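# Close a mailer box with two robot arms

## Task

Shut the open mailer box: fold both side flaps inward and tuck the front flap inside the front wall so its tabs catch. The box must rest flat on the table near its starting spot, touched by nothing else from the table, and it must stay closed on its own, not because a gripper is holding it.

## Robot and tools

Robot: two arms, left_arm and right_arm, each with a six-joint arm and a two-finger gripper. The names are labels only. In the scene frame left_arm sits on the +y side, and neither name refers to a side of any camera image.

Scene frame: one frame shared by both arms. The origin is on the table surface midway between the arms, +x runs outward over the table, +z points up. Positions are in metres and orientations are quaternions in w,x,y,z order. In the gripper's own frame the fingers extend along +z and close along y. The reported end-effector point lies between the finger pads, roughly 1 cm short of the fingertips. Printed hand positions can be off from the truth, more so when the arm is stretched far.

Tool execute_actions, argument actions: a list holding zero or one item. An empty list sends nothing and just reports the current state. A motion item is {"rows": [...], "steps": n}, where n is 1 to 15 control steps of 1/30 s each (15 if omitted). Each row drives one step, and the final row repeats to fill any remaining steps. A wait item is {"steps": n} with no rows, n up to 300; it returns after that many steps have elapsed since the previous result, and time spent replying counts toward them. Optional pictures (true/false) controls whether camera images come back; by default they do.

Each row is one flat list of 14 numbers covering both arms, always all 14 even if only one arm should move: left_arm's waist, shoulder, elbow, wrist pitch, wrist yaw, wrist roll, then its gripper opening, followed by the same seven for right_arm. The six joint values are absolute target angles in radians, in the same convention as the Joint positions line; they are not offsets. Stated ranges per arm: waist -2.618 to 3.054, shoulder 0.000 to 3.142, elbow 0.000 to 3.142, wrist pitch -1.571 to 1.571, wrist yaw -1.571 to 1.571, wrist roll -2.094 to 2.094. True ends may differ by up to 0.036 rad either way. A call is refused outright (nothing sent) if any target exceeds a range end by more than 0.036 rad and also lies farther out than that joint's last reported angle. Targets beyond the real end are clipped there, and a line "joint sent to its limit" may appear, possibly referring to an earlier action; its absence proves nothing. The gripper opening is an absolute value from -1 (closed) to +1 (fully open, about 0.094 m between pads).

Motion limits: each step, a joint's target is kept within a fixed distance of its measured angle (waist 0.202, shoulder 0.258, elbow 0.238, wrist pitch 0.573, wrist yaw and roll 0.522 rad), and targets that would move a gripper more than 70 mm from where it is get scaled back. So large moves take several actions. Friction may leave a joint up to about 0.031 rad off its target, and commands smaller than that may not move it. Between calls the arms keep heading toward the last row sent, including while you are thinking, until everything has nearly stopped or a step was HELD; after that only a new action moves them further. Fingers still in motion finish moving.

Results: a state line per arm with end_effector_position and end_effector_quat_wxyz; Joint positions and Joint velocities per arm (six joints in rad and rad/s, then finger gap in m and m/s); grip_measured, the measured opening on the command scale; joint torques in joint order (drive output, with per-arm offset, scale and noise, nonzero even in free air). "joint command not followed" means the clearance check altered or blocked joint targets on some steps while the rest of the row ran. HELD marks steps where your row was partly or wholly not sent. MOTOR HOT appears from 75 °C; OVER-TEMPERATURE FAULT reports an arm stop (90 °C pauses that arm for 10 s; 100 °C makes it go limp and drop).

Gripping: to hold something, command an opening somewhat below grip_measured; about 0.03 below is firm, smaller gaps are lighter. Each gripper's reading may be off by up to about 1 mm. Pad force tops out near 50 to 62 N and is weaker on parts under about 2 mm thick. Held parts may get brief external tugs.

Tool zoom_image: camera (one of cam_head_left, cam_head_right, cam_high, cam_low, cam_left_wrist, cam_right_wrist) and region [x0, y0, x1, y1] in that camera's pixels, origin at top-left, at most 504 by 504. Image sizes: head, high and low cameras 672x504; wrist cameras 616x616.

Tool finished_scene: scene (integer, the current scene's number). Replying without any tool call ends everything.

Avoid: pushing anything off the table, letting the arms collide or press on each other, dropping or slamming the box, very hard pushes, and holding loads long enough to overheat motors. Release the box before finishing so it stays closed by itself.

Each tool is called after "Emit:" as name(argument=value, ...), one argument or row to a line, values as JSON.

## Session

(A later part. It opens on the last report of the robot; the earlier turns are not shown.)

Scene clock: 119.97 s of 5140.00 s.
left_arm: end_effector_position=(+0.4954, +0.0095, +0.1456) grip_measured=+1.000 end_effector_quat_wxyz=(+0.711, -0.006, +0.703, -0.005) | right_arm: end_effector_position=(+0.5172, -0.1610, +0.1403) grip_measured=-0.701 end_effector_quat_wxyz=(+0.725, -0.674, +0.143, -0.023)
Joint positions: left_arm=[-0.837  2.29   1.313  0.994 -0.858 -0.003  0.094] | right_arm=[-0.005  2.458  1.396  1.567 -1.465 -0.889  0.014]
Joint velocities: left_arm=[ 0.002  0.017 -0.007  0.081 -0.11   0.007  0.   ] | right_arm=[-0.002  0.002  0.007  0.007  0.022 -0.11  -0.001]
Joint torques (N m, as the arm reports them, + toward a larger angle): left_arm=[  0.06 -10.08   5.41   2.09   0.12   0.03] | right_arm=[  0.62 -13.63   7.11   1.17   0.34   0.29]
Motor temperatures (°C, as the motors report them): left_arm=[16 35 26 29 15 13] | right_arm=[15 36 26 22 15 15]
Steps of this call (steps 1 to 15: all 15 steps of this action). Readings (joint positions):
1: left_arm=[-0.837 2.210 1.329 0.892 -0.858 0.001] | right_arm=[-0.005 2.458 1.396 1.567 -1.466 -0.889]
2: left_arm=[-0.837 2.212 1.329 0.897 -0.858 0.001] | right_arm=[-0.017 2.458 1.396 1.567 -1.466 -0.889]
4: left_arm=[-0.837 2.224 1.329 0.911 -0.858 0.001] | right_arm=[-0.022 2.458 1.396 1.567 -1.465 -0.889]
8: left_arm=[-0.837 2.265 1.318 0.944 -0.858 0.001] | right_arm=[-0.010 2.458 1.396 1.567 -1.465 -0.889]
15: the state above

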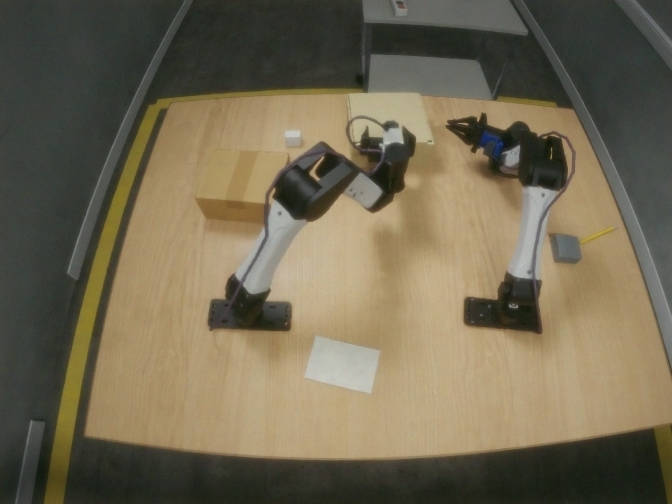

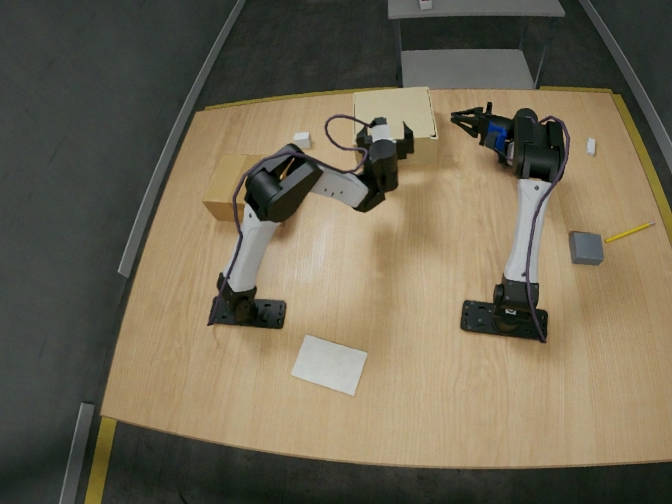

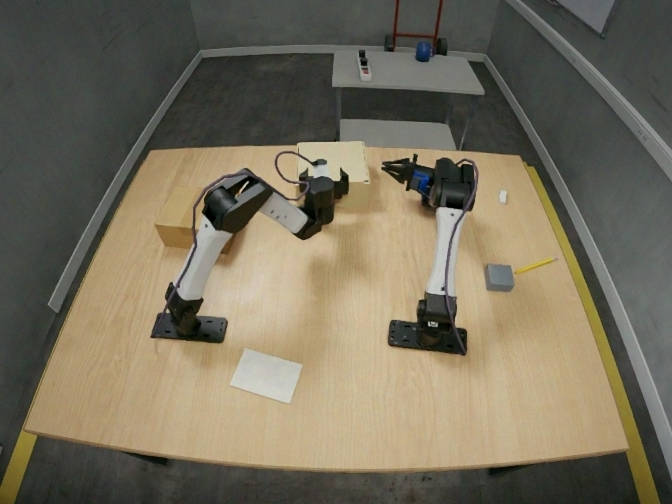

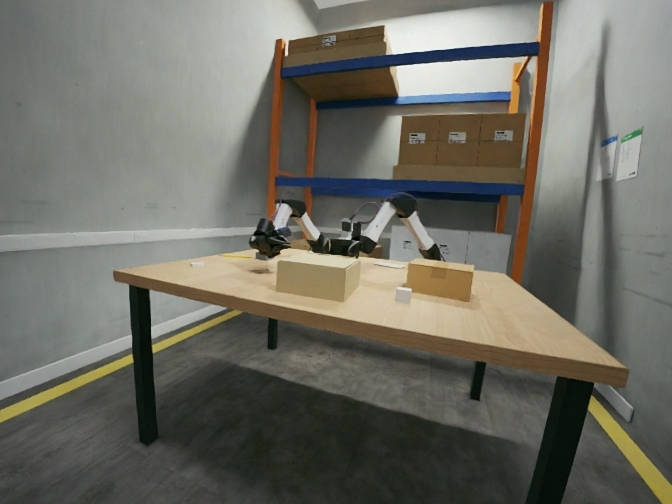

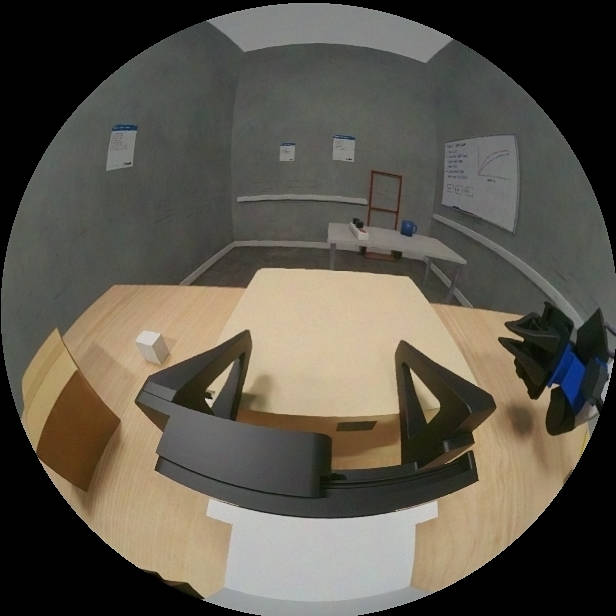

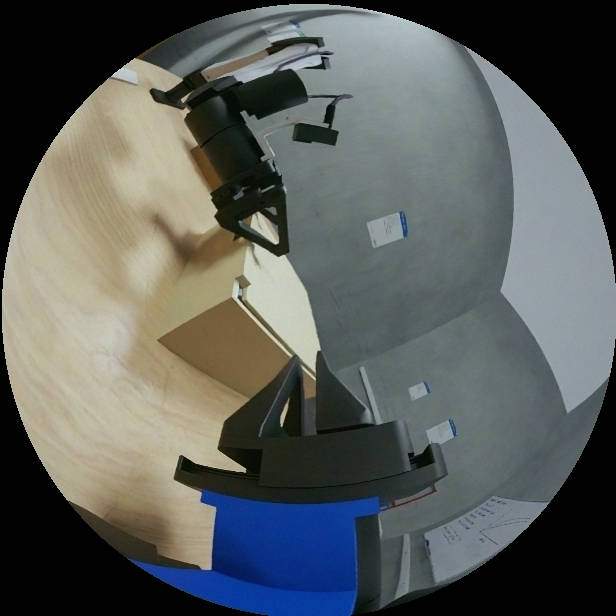

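Emit:
execute_actions(
  actions=[
    {"rows":[[-0.84,2.33,1.28,0.98,-0.85,0,1,-0.02,2.46,1.39,1.45,-1.46,-0.6,-1],[-0.84,2.34,1.275,0.975,-0.85,0,1,-0.02,2.47,1.39,1.4,-1.46,-0.5,-1],[-0.84,2.35,1.27,0.97,-0.85,0,1,-0.02,2.48,1.38,1.3,-1.46,-0.4,-1],[-0.84,2.36,1.265,0.965,-0.85,0,1,-0.02,2.49,1.38,1.2,-1.46,-0.2,-1],[-0.84,2.37,1.26,0.96,-0.85,0,1,-0.02,2.52,1.365,1.14,-1.46,0,-1]],"steps":15},
  ],
)

Scene clock: 121.23 s of 5140.00 s.
left_arm: end_effector_position=(+0.4945, +0.0097, +0.1441) grip_measured=+1.000 end_effector_quat_wxyz=(+0.718, -0.003, +0.696, -0.005) | right_arm: end_effector_position=(+0.5230, -0.1650, +0.0676) grip_measured=-0.981 end_effector_quat_wxyz=(+0.577, -0.450, +0.545, +0.410)
Joint positions: left_arm=[-0.837  2.306  1.304  1.051 -0.853  0.024  0.094] | right_arm=[-0.012  2.525  1.372  1.162 -1.462 -0.062  0.001]
Joint velocities: left_arm=[-0.017  0.017  0.002 -0.022  0.037 -0.007  0.   ] | right_arm=[-0.012 -0.002  0.002 -0.11   0.022  0.242 -0.001]
Joint torques (N m, as the arm reports them, + toward a larger angle): left_arm=[ 0.07 -7.29  3.3   1.18  0.06 -0.25] | right_arm=[ -0.28 -13.84   6.02   1.49   0.02   0.18]
Motor temperatures (°C, as the motors report them): left_arm=[16 35 26 29 15 13] | right_arm=[15 36 26 22 15 15]
Steps of this call (steps 1 to 15: the robot went on to your last target; steps 16 to 23: nothing new was sent; steps 24 to 38: all 15 steps of this action). Readings (joint positions):
24: left_arm=[-0.837 2.291 1.311 0.997 -0.858 -0.001] | right_arm=[-0.005 2.458 1.396 1.555 -1.465 -0.845]
25: left_arm=[-0.837 2.293 1.310 1.002 -0.857 0.000] | right_arm=[-0.006 2.458 1.396 1.530 -1.465 -0.782]
27: left_arm=[-0.837 2.297 1.308 1.015 -0.856 0.006] | right_arm=[-0.008 2.459 1.396 1.443 -1.465 -0.619]
31: left_arm=[-0.837 2.304 1.305 1.040 -0.855 0.019] | right_arm=[-0.011 2.493 1.388 1.272 -1.462 -0.271]
38: the state above

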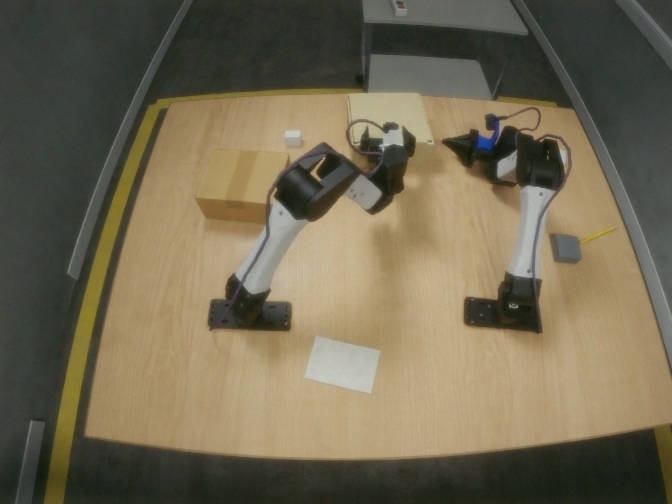

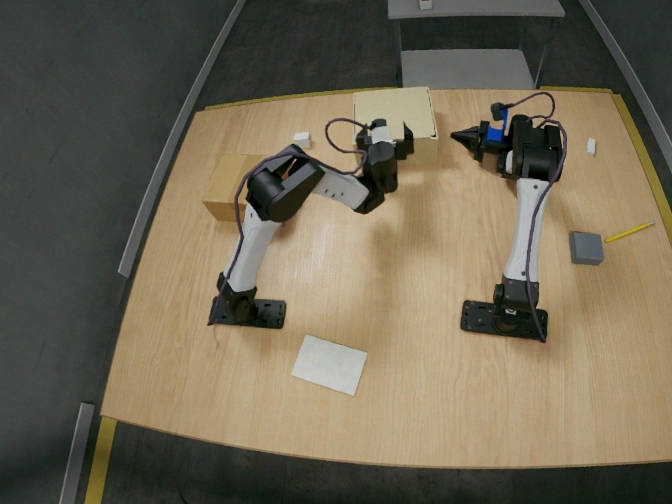

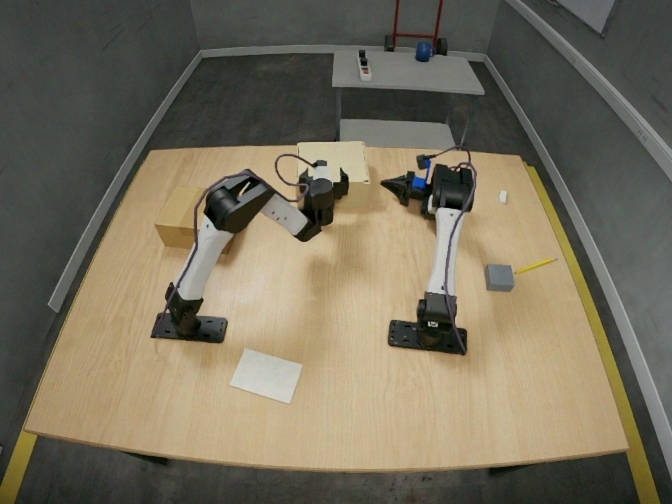

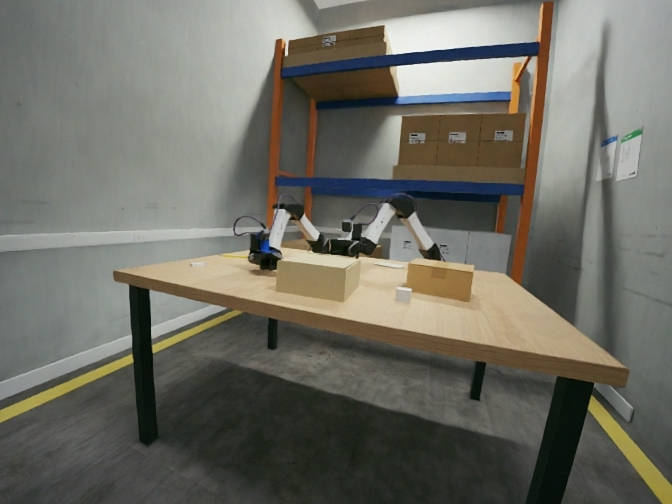

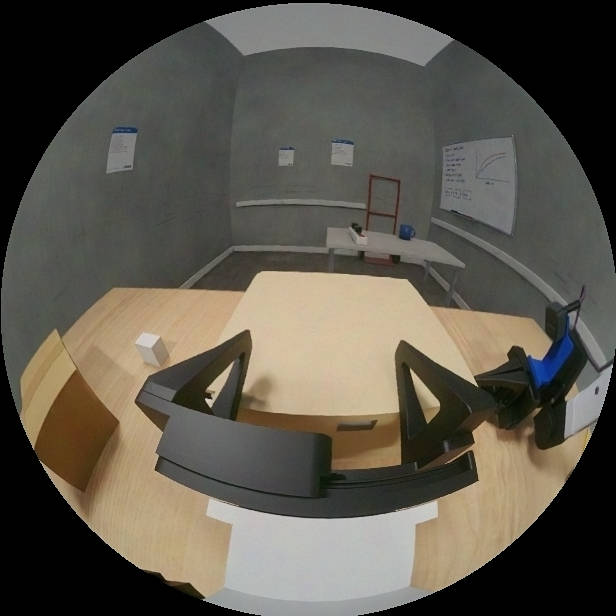

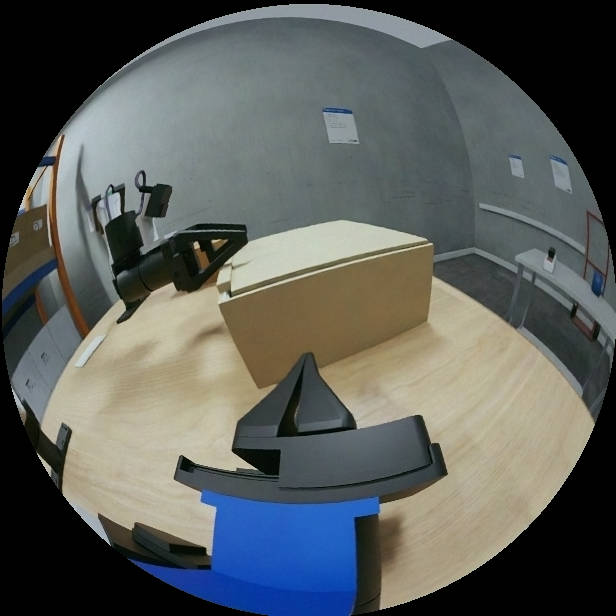

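Looks closed. Lift slightly to test.

Emit:
execute_actions(
  actions=[
    {"rows":[[-0.84,2.31,1.3,1.0,-0.85,0,1,-0.02,2.52,1.365,1.14,-1.46,0,-1],[-0.84,2.29,1.31,0.99,-0.85,0,1,-0.02,2.52,1.365,1.14,-1.46,0,-1],[-0.84,2.27,1.32,0.97,-0.85,0,1,-0.02,2.52,1.365,1.14,-1.46,0,-1],[-0.84,2.25,1.33,0.95,-0.85,0,1,-0.02,2.52,1.365,1.14,-1.46,0,-1],[-0.84,2.23,1.335,0.92,-0.85,0,1,-0.02,2.52,1.365,1.14,-1.46,0,-1]],"steps":15},
  ],
)

Scene clock: 122.30 s of 5140.00 s.
left_arm: end_effector_position=(+0.4952, +0.0087, +0.1732) grip_measured=+1.000 end_effector_quat_wxyz=(+0.717, -0.008, +0.697, -0.010) | right_arm: end_effector_position=(+0.5230, -0.1650, +0.0662) grip_measured=-0.981 end_effector_quat_wxyz=(+0.562, -0.431, +0.561, +0.429)
Joint positions: left_arm=[-0.837  2.234  1.326  0.95  -0.852  0.006  0.094] | right_arm=[-0.012  2.525  1.372  1.147 -1.462 -0.009  0.001]
Joint velocities: left_arm=[-0.027 -0.007 -0.012 -0.125  0.007  0.022  0.   ] | right_arm=[ 0.002 -0.002 -0.012  0.037  0.022  0.022 -0.001]
Joint torques (N m, as the arm reports them, + toward a larger angle): left_arm=[  0.11 -12.39   8.8    2.01   0.07  -0.02] | right_arm=[ -0.22 -13.85   5.99   1.53   0.01   0.19]
Motor temperatures (°C, as the motors report them): left_arm=[16 35 26 29 15 13] | right_arm=[15 36 26 22 15 15]
Steps of this call (steps 1 to 17: the robot went on to your last target; steps 18 to 32: all 15 steps of this action). Readings (joint positions):
18: left_arm=[-0.837 2.305 1.304 1.054 -0.853 0.025] | right_arm=[-0.012 2.525 1.372 1.147 -1.462 -0.010]
19: left_arm=[-0.837 2.302 1.304 1.051 -0.852 0.023] | right_arm=[-0.012 2.525 1.372 1.147 -1.462 -0.009]
21: left_arm=[-0.837 2.291 1.305 1.024 -0.852 0.017] | right_arm=[-0.012 2.525 1.372 1.147 -1.462 -0.009]
25: left_arm=[-0.837 2.252 1.318 0.968 -0.852 0.010] | right_arm=[-0.012 2.525 1.372 1.147 -1.462 -0.009]
32: the state above

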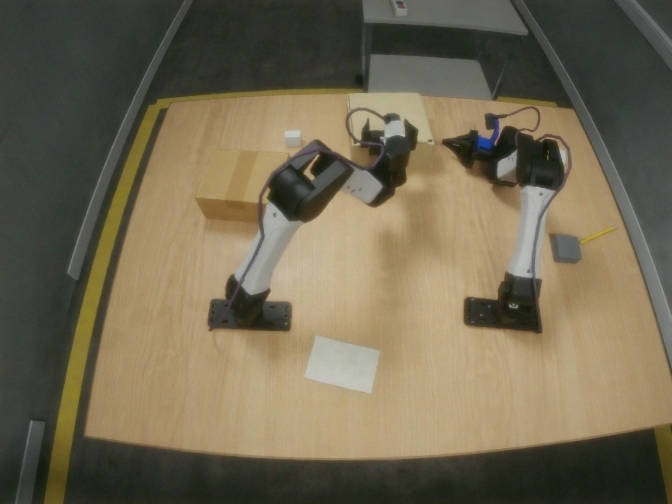

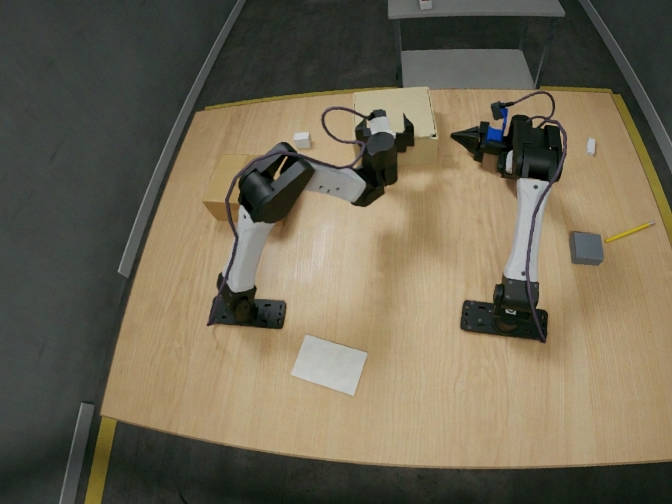

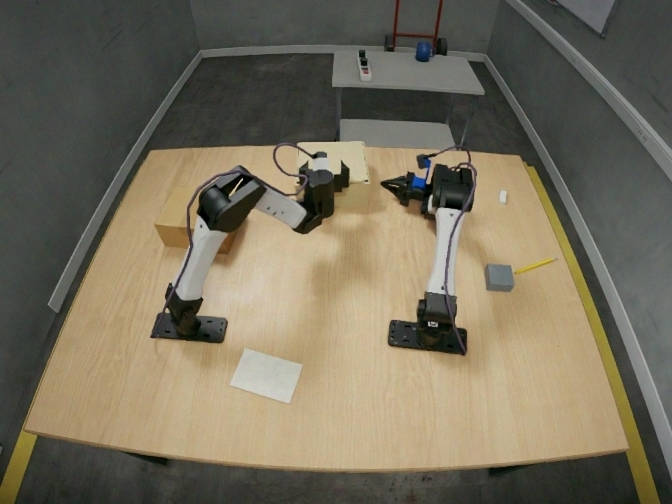

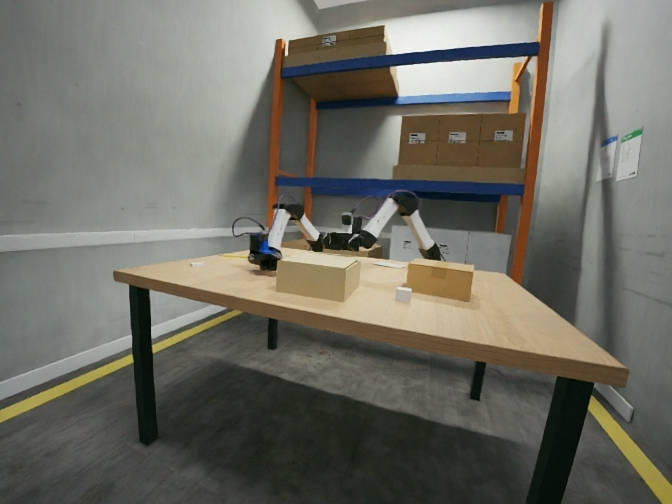

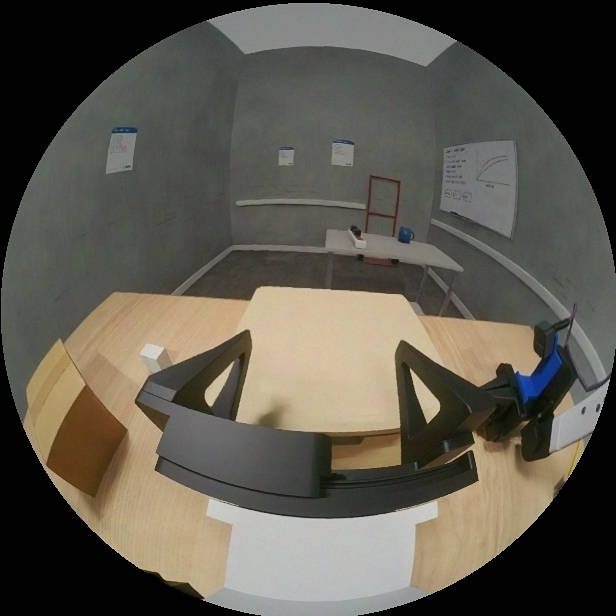

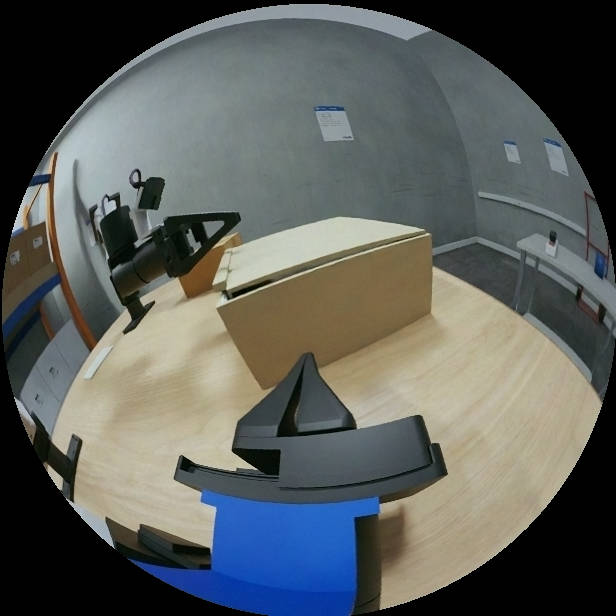

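Latched with small play. Retract left, nudge with right.

Emit:
execute_actions(
  actions=[
    {"rows":[[-0.86,2.15,1.3,0.87,-0.85,0,1,0.0,2.52,1.365,1.14,-1.46,0,-1],[-0.88,2.08,1.25,0.85,-0.85,0,1,0.01,2.52,1.365,1.14,-1.46,0,-1],[-0.9,2.0,1.19,0.83,-0.85,0,1,0.02,2.52,1.365,1.14,-1.46,0,-1],[-0.92,1.93,1.13,0.82,-0.85,0,1,0.03,2.52,1.365,1.14,-1.46,0,-1],[-0.94,1.86,1.07,0.8,-0.85,0,1,0.04,2.52,1.365,1.14,-1.46,0,-1],[-0.96,1.79,1.01,0.8,-0.85,0,1,0.05,2.52,1.365,1.14,-1.46,0,-1],[-0.98,1.72,0.95,0.8,-0.85,0,1,0.06,2.52,1.365,1.14,-1.46,0,-1],[-1.0,1.65,0.89,0.8,-0.85,0,1,0.07,2.52,1.365,1.14,-1.46,0,-1],[-1.02,1.58,0.83,0.8,-0.85,0,1,0.08,2.52,1.365,1.14,-1.46,0,-1],[-1.04,1.51,0.77,0.8,-0.85,0,1,0.09,2.52,1.365,1.14,-1.46,0,-1],[-1.06,1.44,0.71,0.8,-0.85,0,1,0.10,2.52,1.365,1.14,-1.46,0,-1],[-1.08,1.37,0.65,0.8,-0.85,0,1,0.11,2.52,1.365,1.14,-1.46,0,-1],[-1.1,1.3,0.6,0.8,-0.85,0,1,0.12,2.52,1.365,1.14,-1.46,0,-1],[-1.1,1.3,0.6,0.8,-0.85,0,1,0.125,2.52,1.365,1.14,-1.46,0,-1]],"steps":15},
  ],
  pictures=false,
)

Emit:
execute_actions(
  actions=[
    {"steps":12},
  ],
)

Scene clock: 124.00 s of 5140.00 s.
left_arm: end_effector_position=(+0.3040, +0.0805, +0.2928) grip_measured=+1.000 end_effector_quat_wxyz=(+0.730, +0.047, +0.667, -0.138) | right_arm: end_effector_position=(+0.5069, -0.1017, +0.0661) grip_measured=-0.981 end_effector_quat_wxyz=(+0.533, -0.466, +0.532, +0.464)
Joint positions: left_arm=[-1.092  1.314  0.642  0.832 -0.848  0.004  0.094] | right_arm=[ 0.116  2.525  1.372  1.147 -1.462 -0.008  0.001]
Joint velocities: left_arm=[-0.139 -0.691 -0.623  0.037 -0.081 -0.037  0.   ] | right_arm=[ 0.227  0.002 -0.002  0.037  0.022 -0.007  0.001]
Joint torques (N m, as the arm reports them, + toward a larger angle): left_arm=[ 0.5  -2.5   8.64  1.73  0.14  0.02] | right_arm=[ -0.05 -13.84   5.99   1.53   0.01   0.18]
Motor temperatures (°C, as the motors report them): left_arm=[16 36 26 29 15 13] | right_arm=[15 36 25 22 15 15]
Steps of this call (steps 1 to 30: the robot went on to your last target; steps 31 to 36: nothing new was sent; steps 37 to 51: all 15 steps of this action). Readings (joint positions):
37: left_arm=[-0.838 2.225 1.323 0.926 -0.852 0.004] | right_arm=[-0.012 2.525 1.372 1.147 -1.462 -0.008]
38: left_arm=[-0.842 2.201 1.303 0.903 -0.851 0.004] | right_arm=[-0.011 2.525 1.372 1.147 -1.462 -0.008]
40: left_arm=[-0.864 2.095 1.215 0.856 -0.849 0.004] | right_arm=[-0.004 2.525 1.372 1.147 -1.462 -0.008]
44: left_arm=[-0.960 1.782 1.003 0.825 -0.848 0.004] | right_arm=[0.035 2.525 1.372 1.147 -1.462 -0.008]
51: the state above

Scene clock: 124.40 s of 5140.00 s.
left_arm: end_effector_position=(+0.3014, +0.0839, +0.2848) grip_measured=+1.000 end_effector_quat_wxyz=(+0.726, +0.055, +0.673, -0.132) | right_arm: end_effector_position=(+0.5048, -0.0954, +0.0661) grip_measured=-0.981 end_effector_quat_wxyz=(+0.530, -0.469, +0.529, +0.467)
Joint positions: left_arm=[-1.094  1.299  0.615  0.818 -0.849  0.003  0.094] | right_arm=[ 0.129  2.525  1.372  1.147 -1.462 -0.008  0.001]
Joint velocities: left_arm=[ 0.012  0.007  0.002  0.051 -0.007 -0.007  0.   ] | right_arm=[-0.012 -0.012  0.002 -0.007  0.037 -0.007 -0.   ]
Joint torques (N m, as the arm reports them, + toward a larger angle): left_arm=[-0.15 -4.5   7.34  1.9   0.08  0.  ] | right_arm=[ -0.06 -13.85   6.01   1.53   0.02   0.18]
Motor temperatures (°C, as the motors report them): left_arm=[16 36 26 29 15 13] | right_arm=[15 36 25 22 15 15]
Steps of this call (steps 1 to 12: the robot went on to your last target). Readings (joint positions):
1: left_arm=[-1.094 1.301 0.628 0.832 -0.849 0.003] | right_arm=[0.123 2.525 1.372 1.147 -1.462 -0.008]
2: left_arm=[-1.094 1.299 0.623 0.831 -0.849 0.003] | right_arm=[0.127 2.525 1.372 1.147 -1.462 -0.008]
4: left_arm=[-1.094 1.299 0.617 0.824 -0.849 0.003] | right_arm=[0.129 2.525 1.372 1.147 -1.462 -0.008]
8: left_arm=[-1.094 1.299 0.615 0.819 -0.849 0.003] | right_arm=[0.129 2.525 1.372 1.147 -1.462 -0.008]
12: the state above

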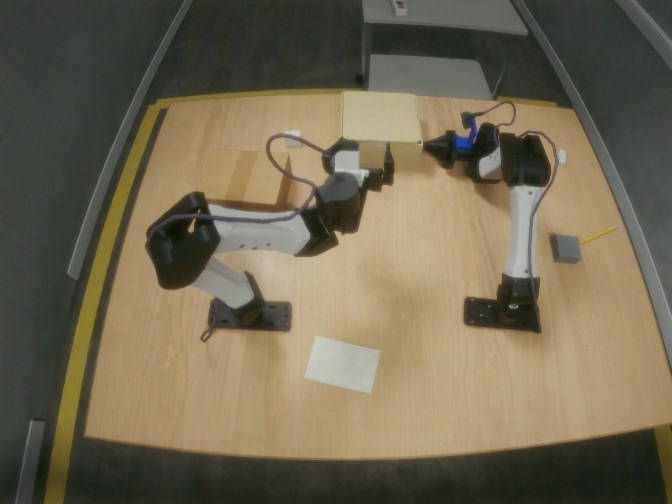

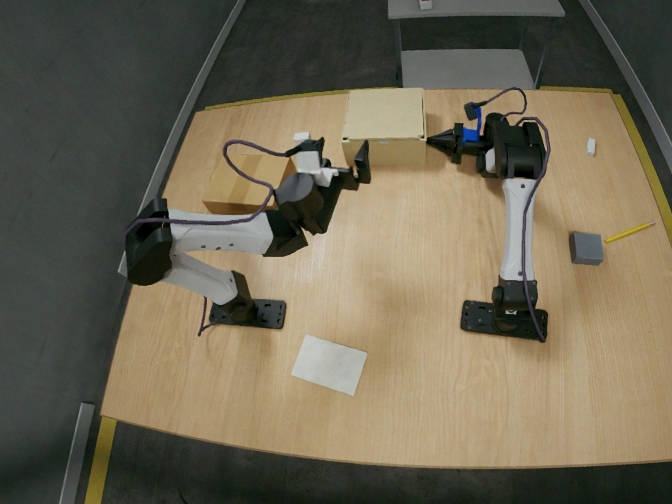

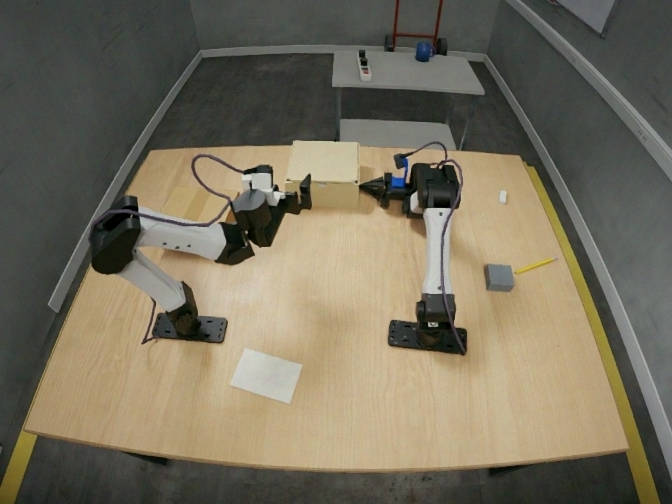

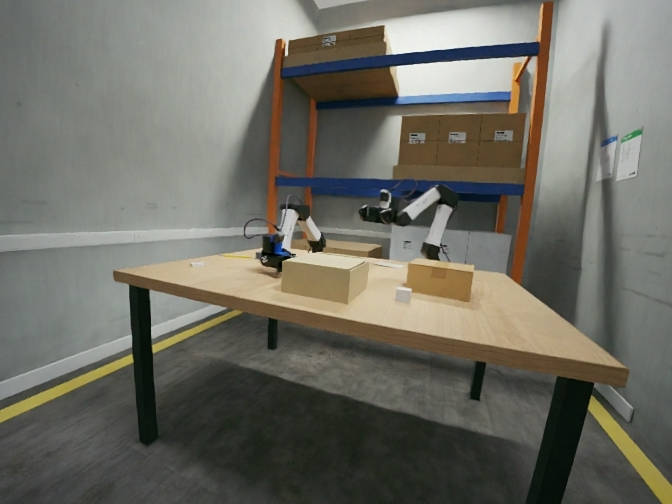

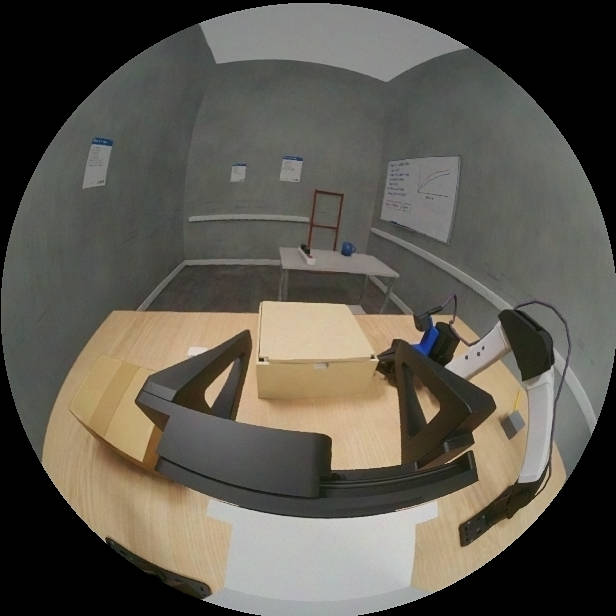

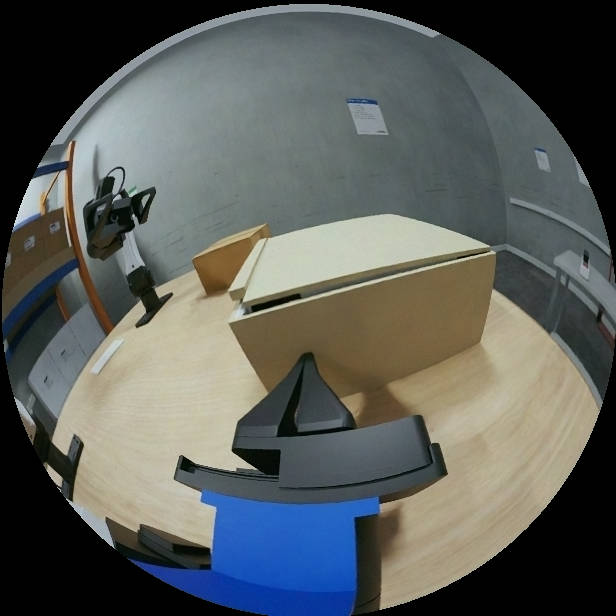

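Emit:
execute_actions(
  actions=[
    {"rows":[[-1.1,1.3,0.6,0.8,-0.85,0,1,0.08,2.52,1.365,1.14,-1.46,0,-1],[-1.1,1.3,0.6,0.8,-0.85,0,1,0.06,2.52,1.365,1.14,-1.46,0,-1],[-1.1,1.3,0.6,0.8,-0.85,0,1,0.04,2.52,1.365,1.14,-1.46,0,-1],[-1.1,1.3,0.6,0.8,-0.85,0,1,0.02,2.52,1.365,1.14,-1.46,0,-1],[-1.1,1.3,0.6,0.8,-0.85,0,1,0.0,2.52,1.365,1.14,-1.46,0,-1],[-1.1,1.3,0.6,0.8,-0.85,0,1,-0.03,2.52,1.365,1.14,-1.46,0,-1],[-1.1,1.3,0.6,0.8,-0.85,0,1,-0.06,2.52,1.365,1.14,-1.46,0,-1]],"steps":15},
  ],
)

Scene clock: 126.20 s of 5140.00 s.
left_arm: end_effector_position=(+0.3014, +0.0839, +0.2848) grip_measured=+1.000 end_effector_quat_wxyz=(+0.726, +0.055, +0.673, -0.131) | right_arm: end_effector_position=(+0.5287, -0.2012, +0.0661) grip_measured=-0.981 end_effector_quat_wxyz=(+0.577, -0.410, +0.577, +0.409)
Joint positions: left_arm=[-1.094  1.299  0.615  0.818 -0.849  0.003  0.094] | right_arm=[-0.083  2.525  1.372  1.146 -1.461 -0.008  0.001]
Joint velocities: left_arm=[-0.007 -0.007 -0.007 -0.022 -0.037 -0.066  0.   ] | right_arm=[ 0.164 -0.002  0.002  0.037 -0.007  0.022 -0.   ]
Joint torques (N m, as the arm reports them, + toward a larger angle): left_arm=[-0.15 -4.5   7.34  1.9   0.08  0.  ] | right_arm=[  1.21 -13.87   6.02   1.54  -0.01   0.18]
Motor temperatures (°C, as the motors report them): left_arm=[16 35 26 29 15 13] | right_arm=[15 37 25 22 15 15]
Steps of this call (steps 1 to 30: the robot went on to your last target; steps 31 to 39: nothing new was sent; steps 40 to 54: all 15 steps of this action). Readings (joint positions):
40: left_arm=[-1.094 1.299 0.615 0.818 -0.849 0.003] | right_arm=[0.126 2.525 1.372 1.147 -1.462 -0.008]
41: left_arm=[-1.094 1.299 0.615 0.818 -0.849 0.003] | right_arm=[0.119 2.525 1.372 1.147 -1.462 -0.008]
43: left_arm=[-1.094 1.299 0.615 0.818 -0.849 0.003] | right_arm=[0.090 2.525 1.372 1.147 -1.462 -0.008]
47: left_arm=[-1.094 1.299 0.615 0.818 -0.849 0.003] | right_arm=[-0.013 2.525 1.372 1.146 -1.462 -0.008]
54: the state above

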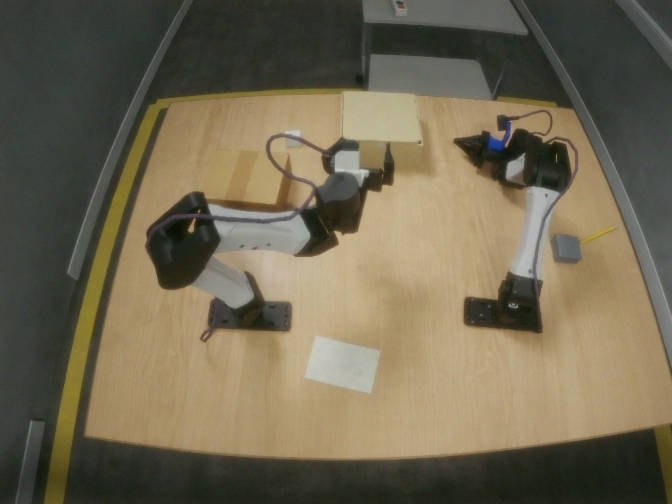

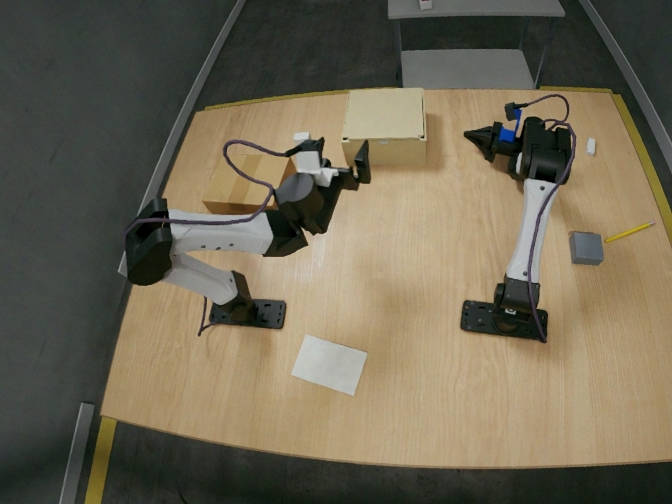

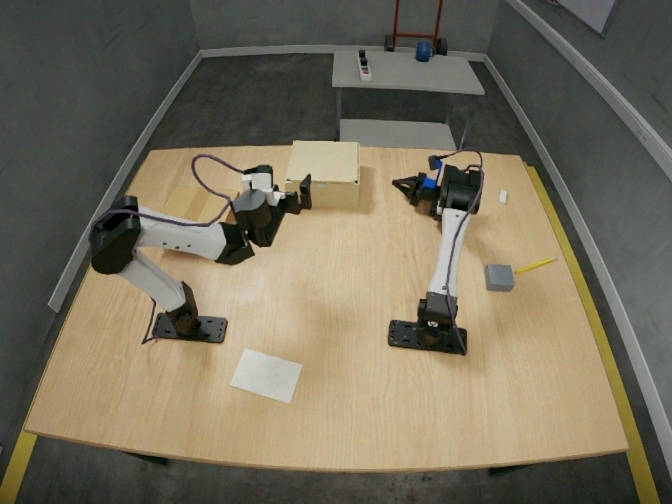

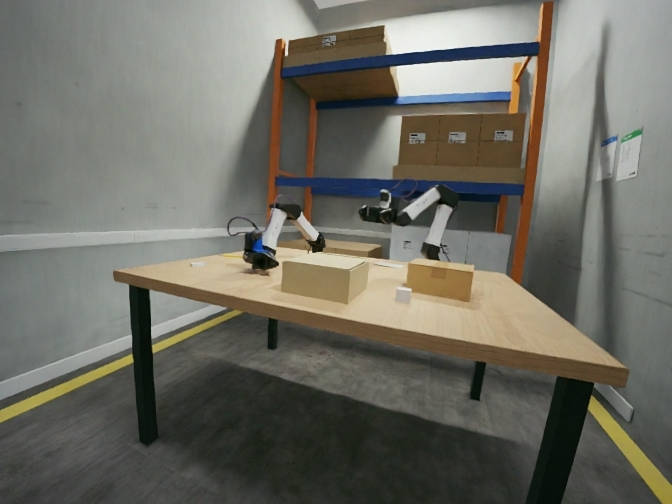

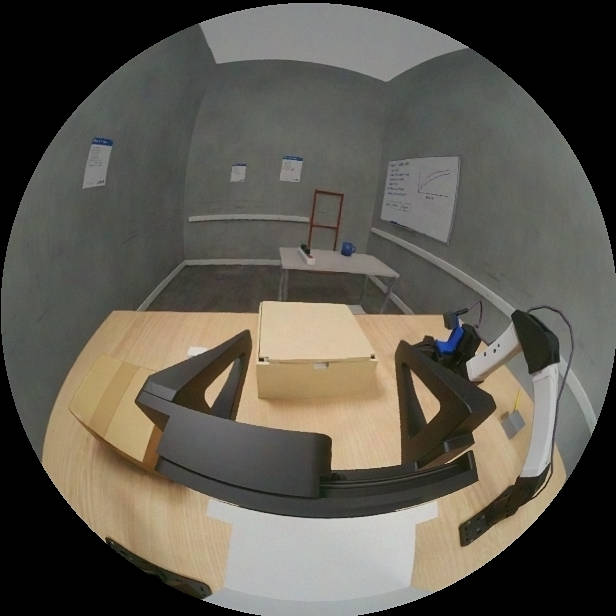

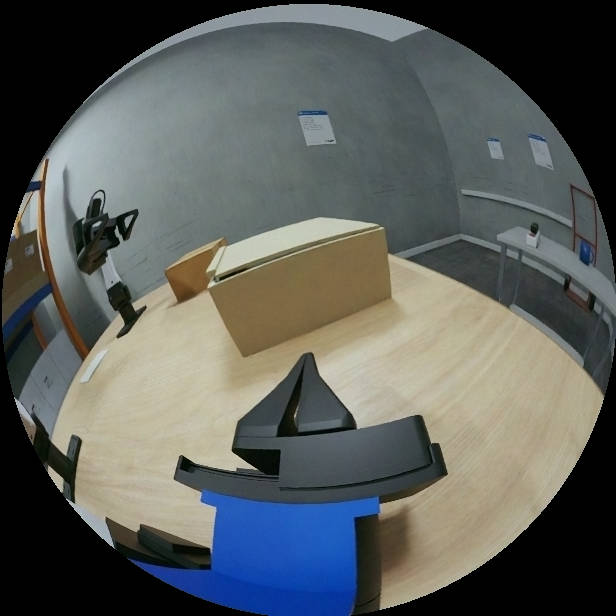

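Emit:
finished_scene(
  scene=2,
)

The scene is finished: the task was done.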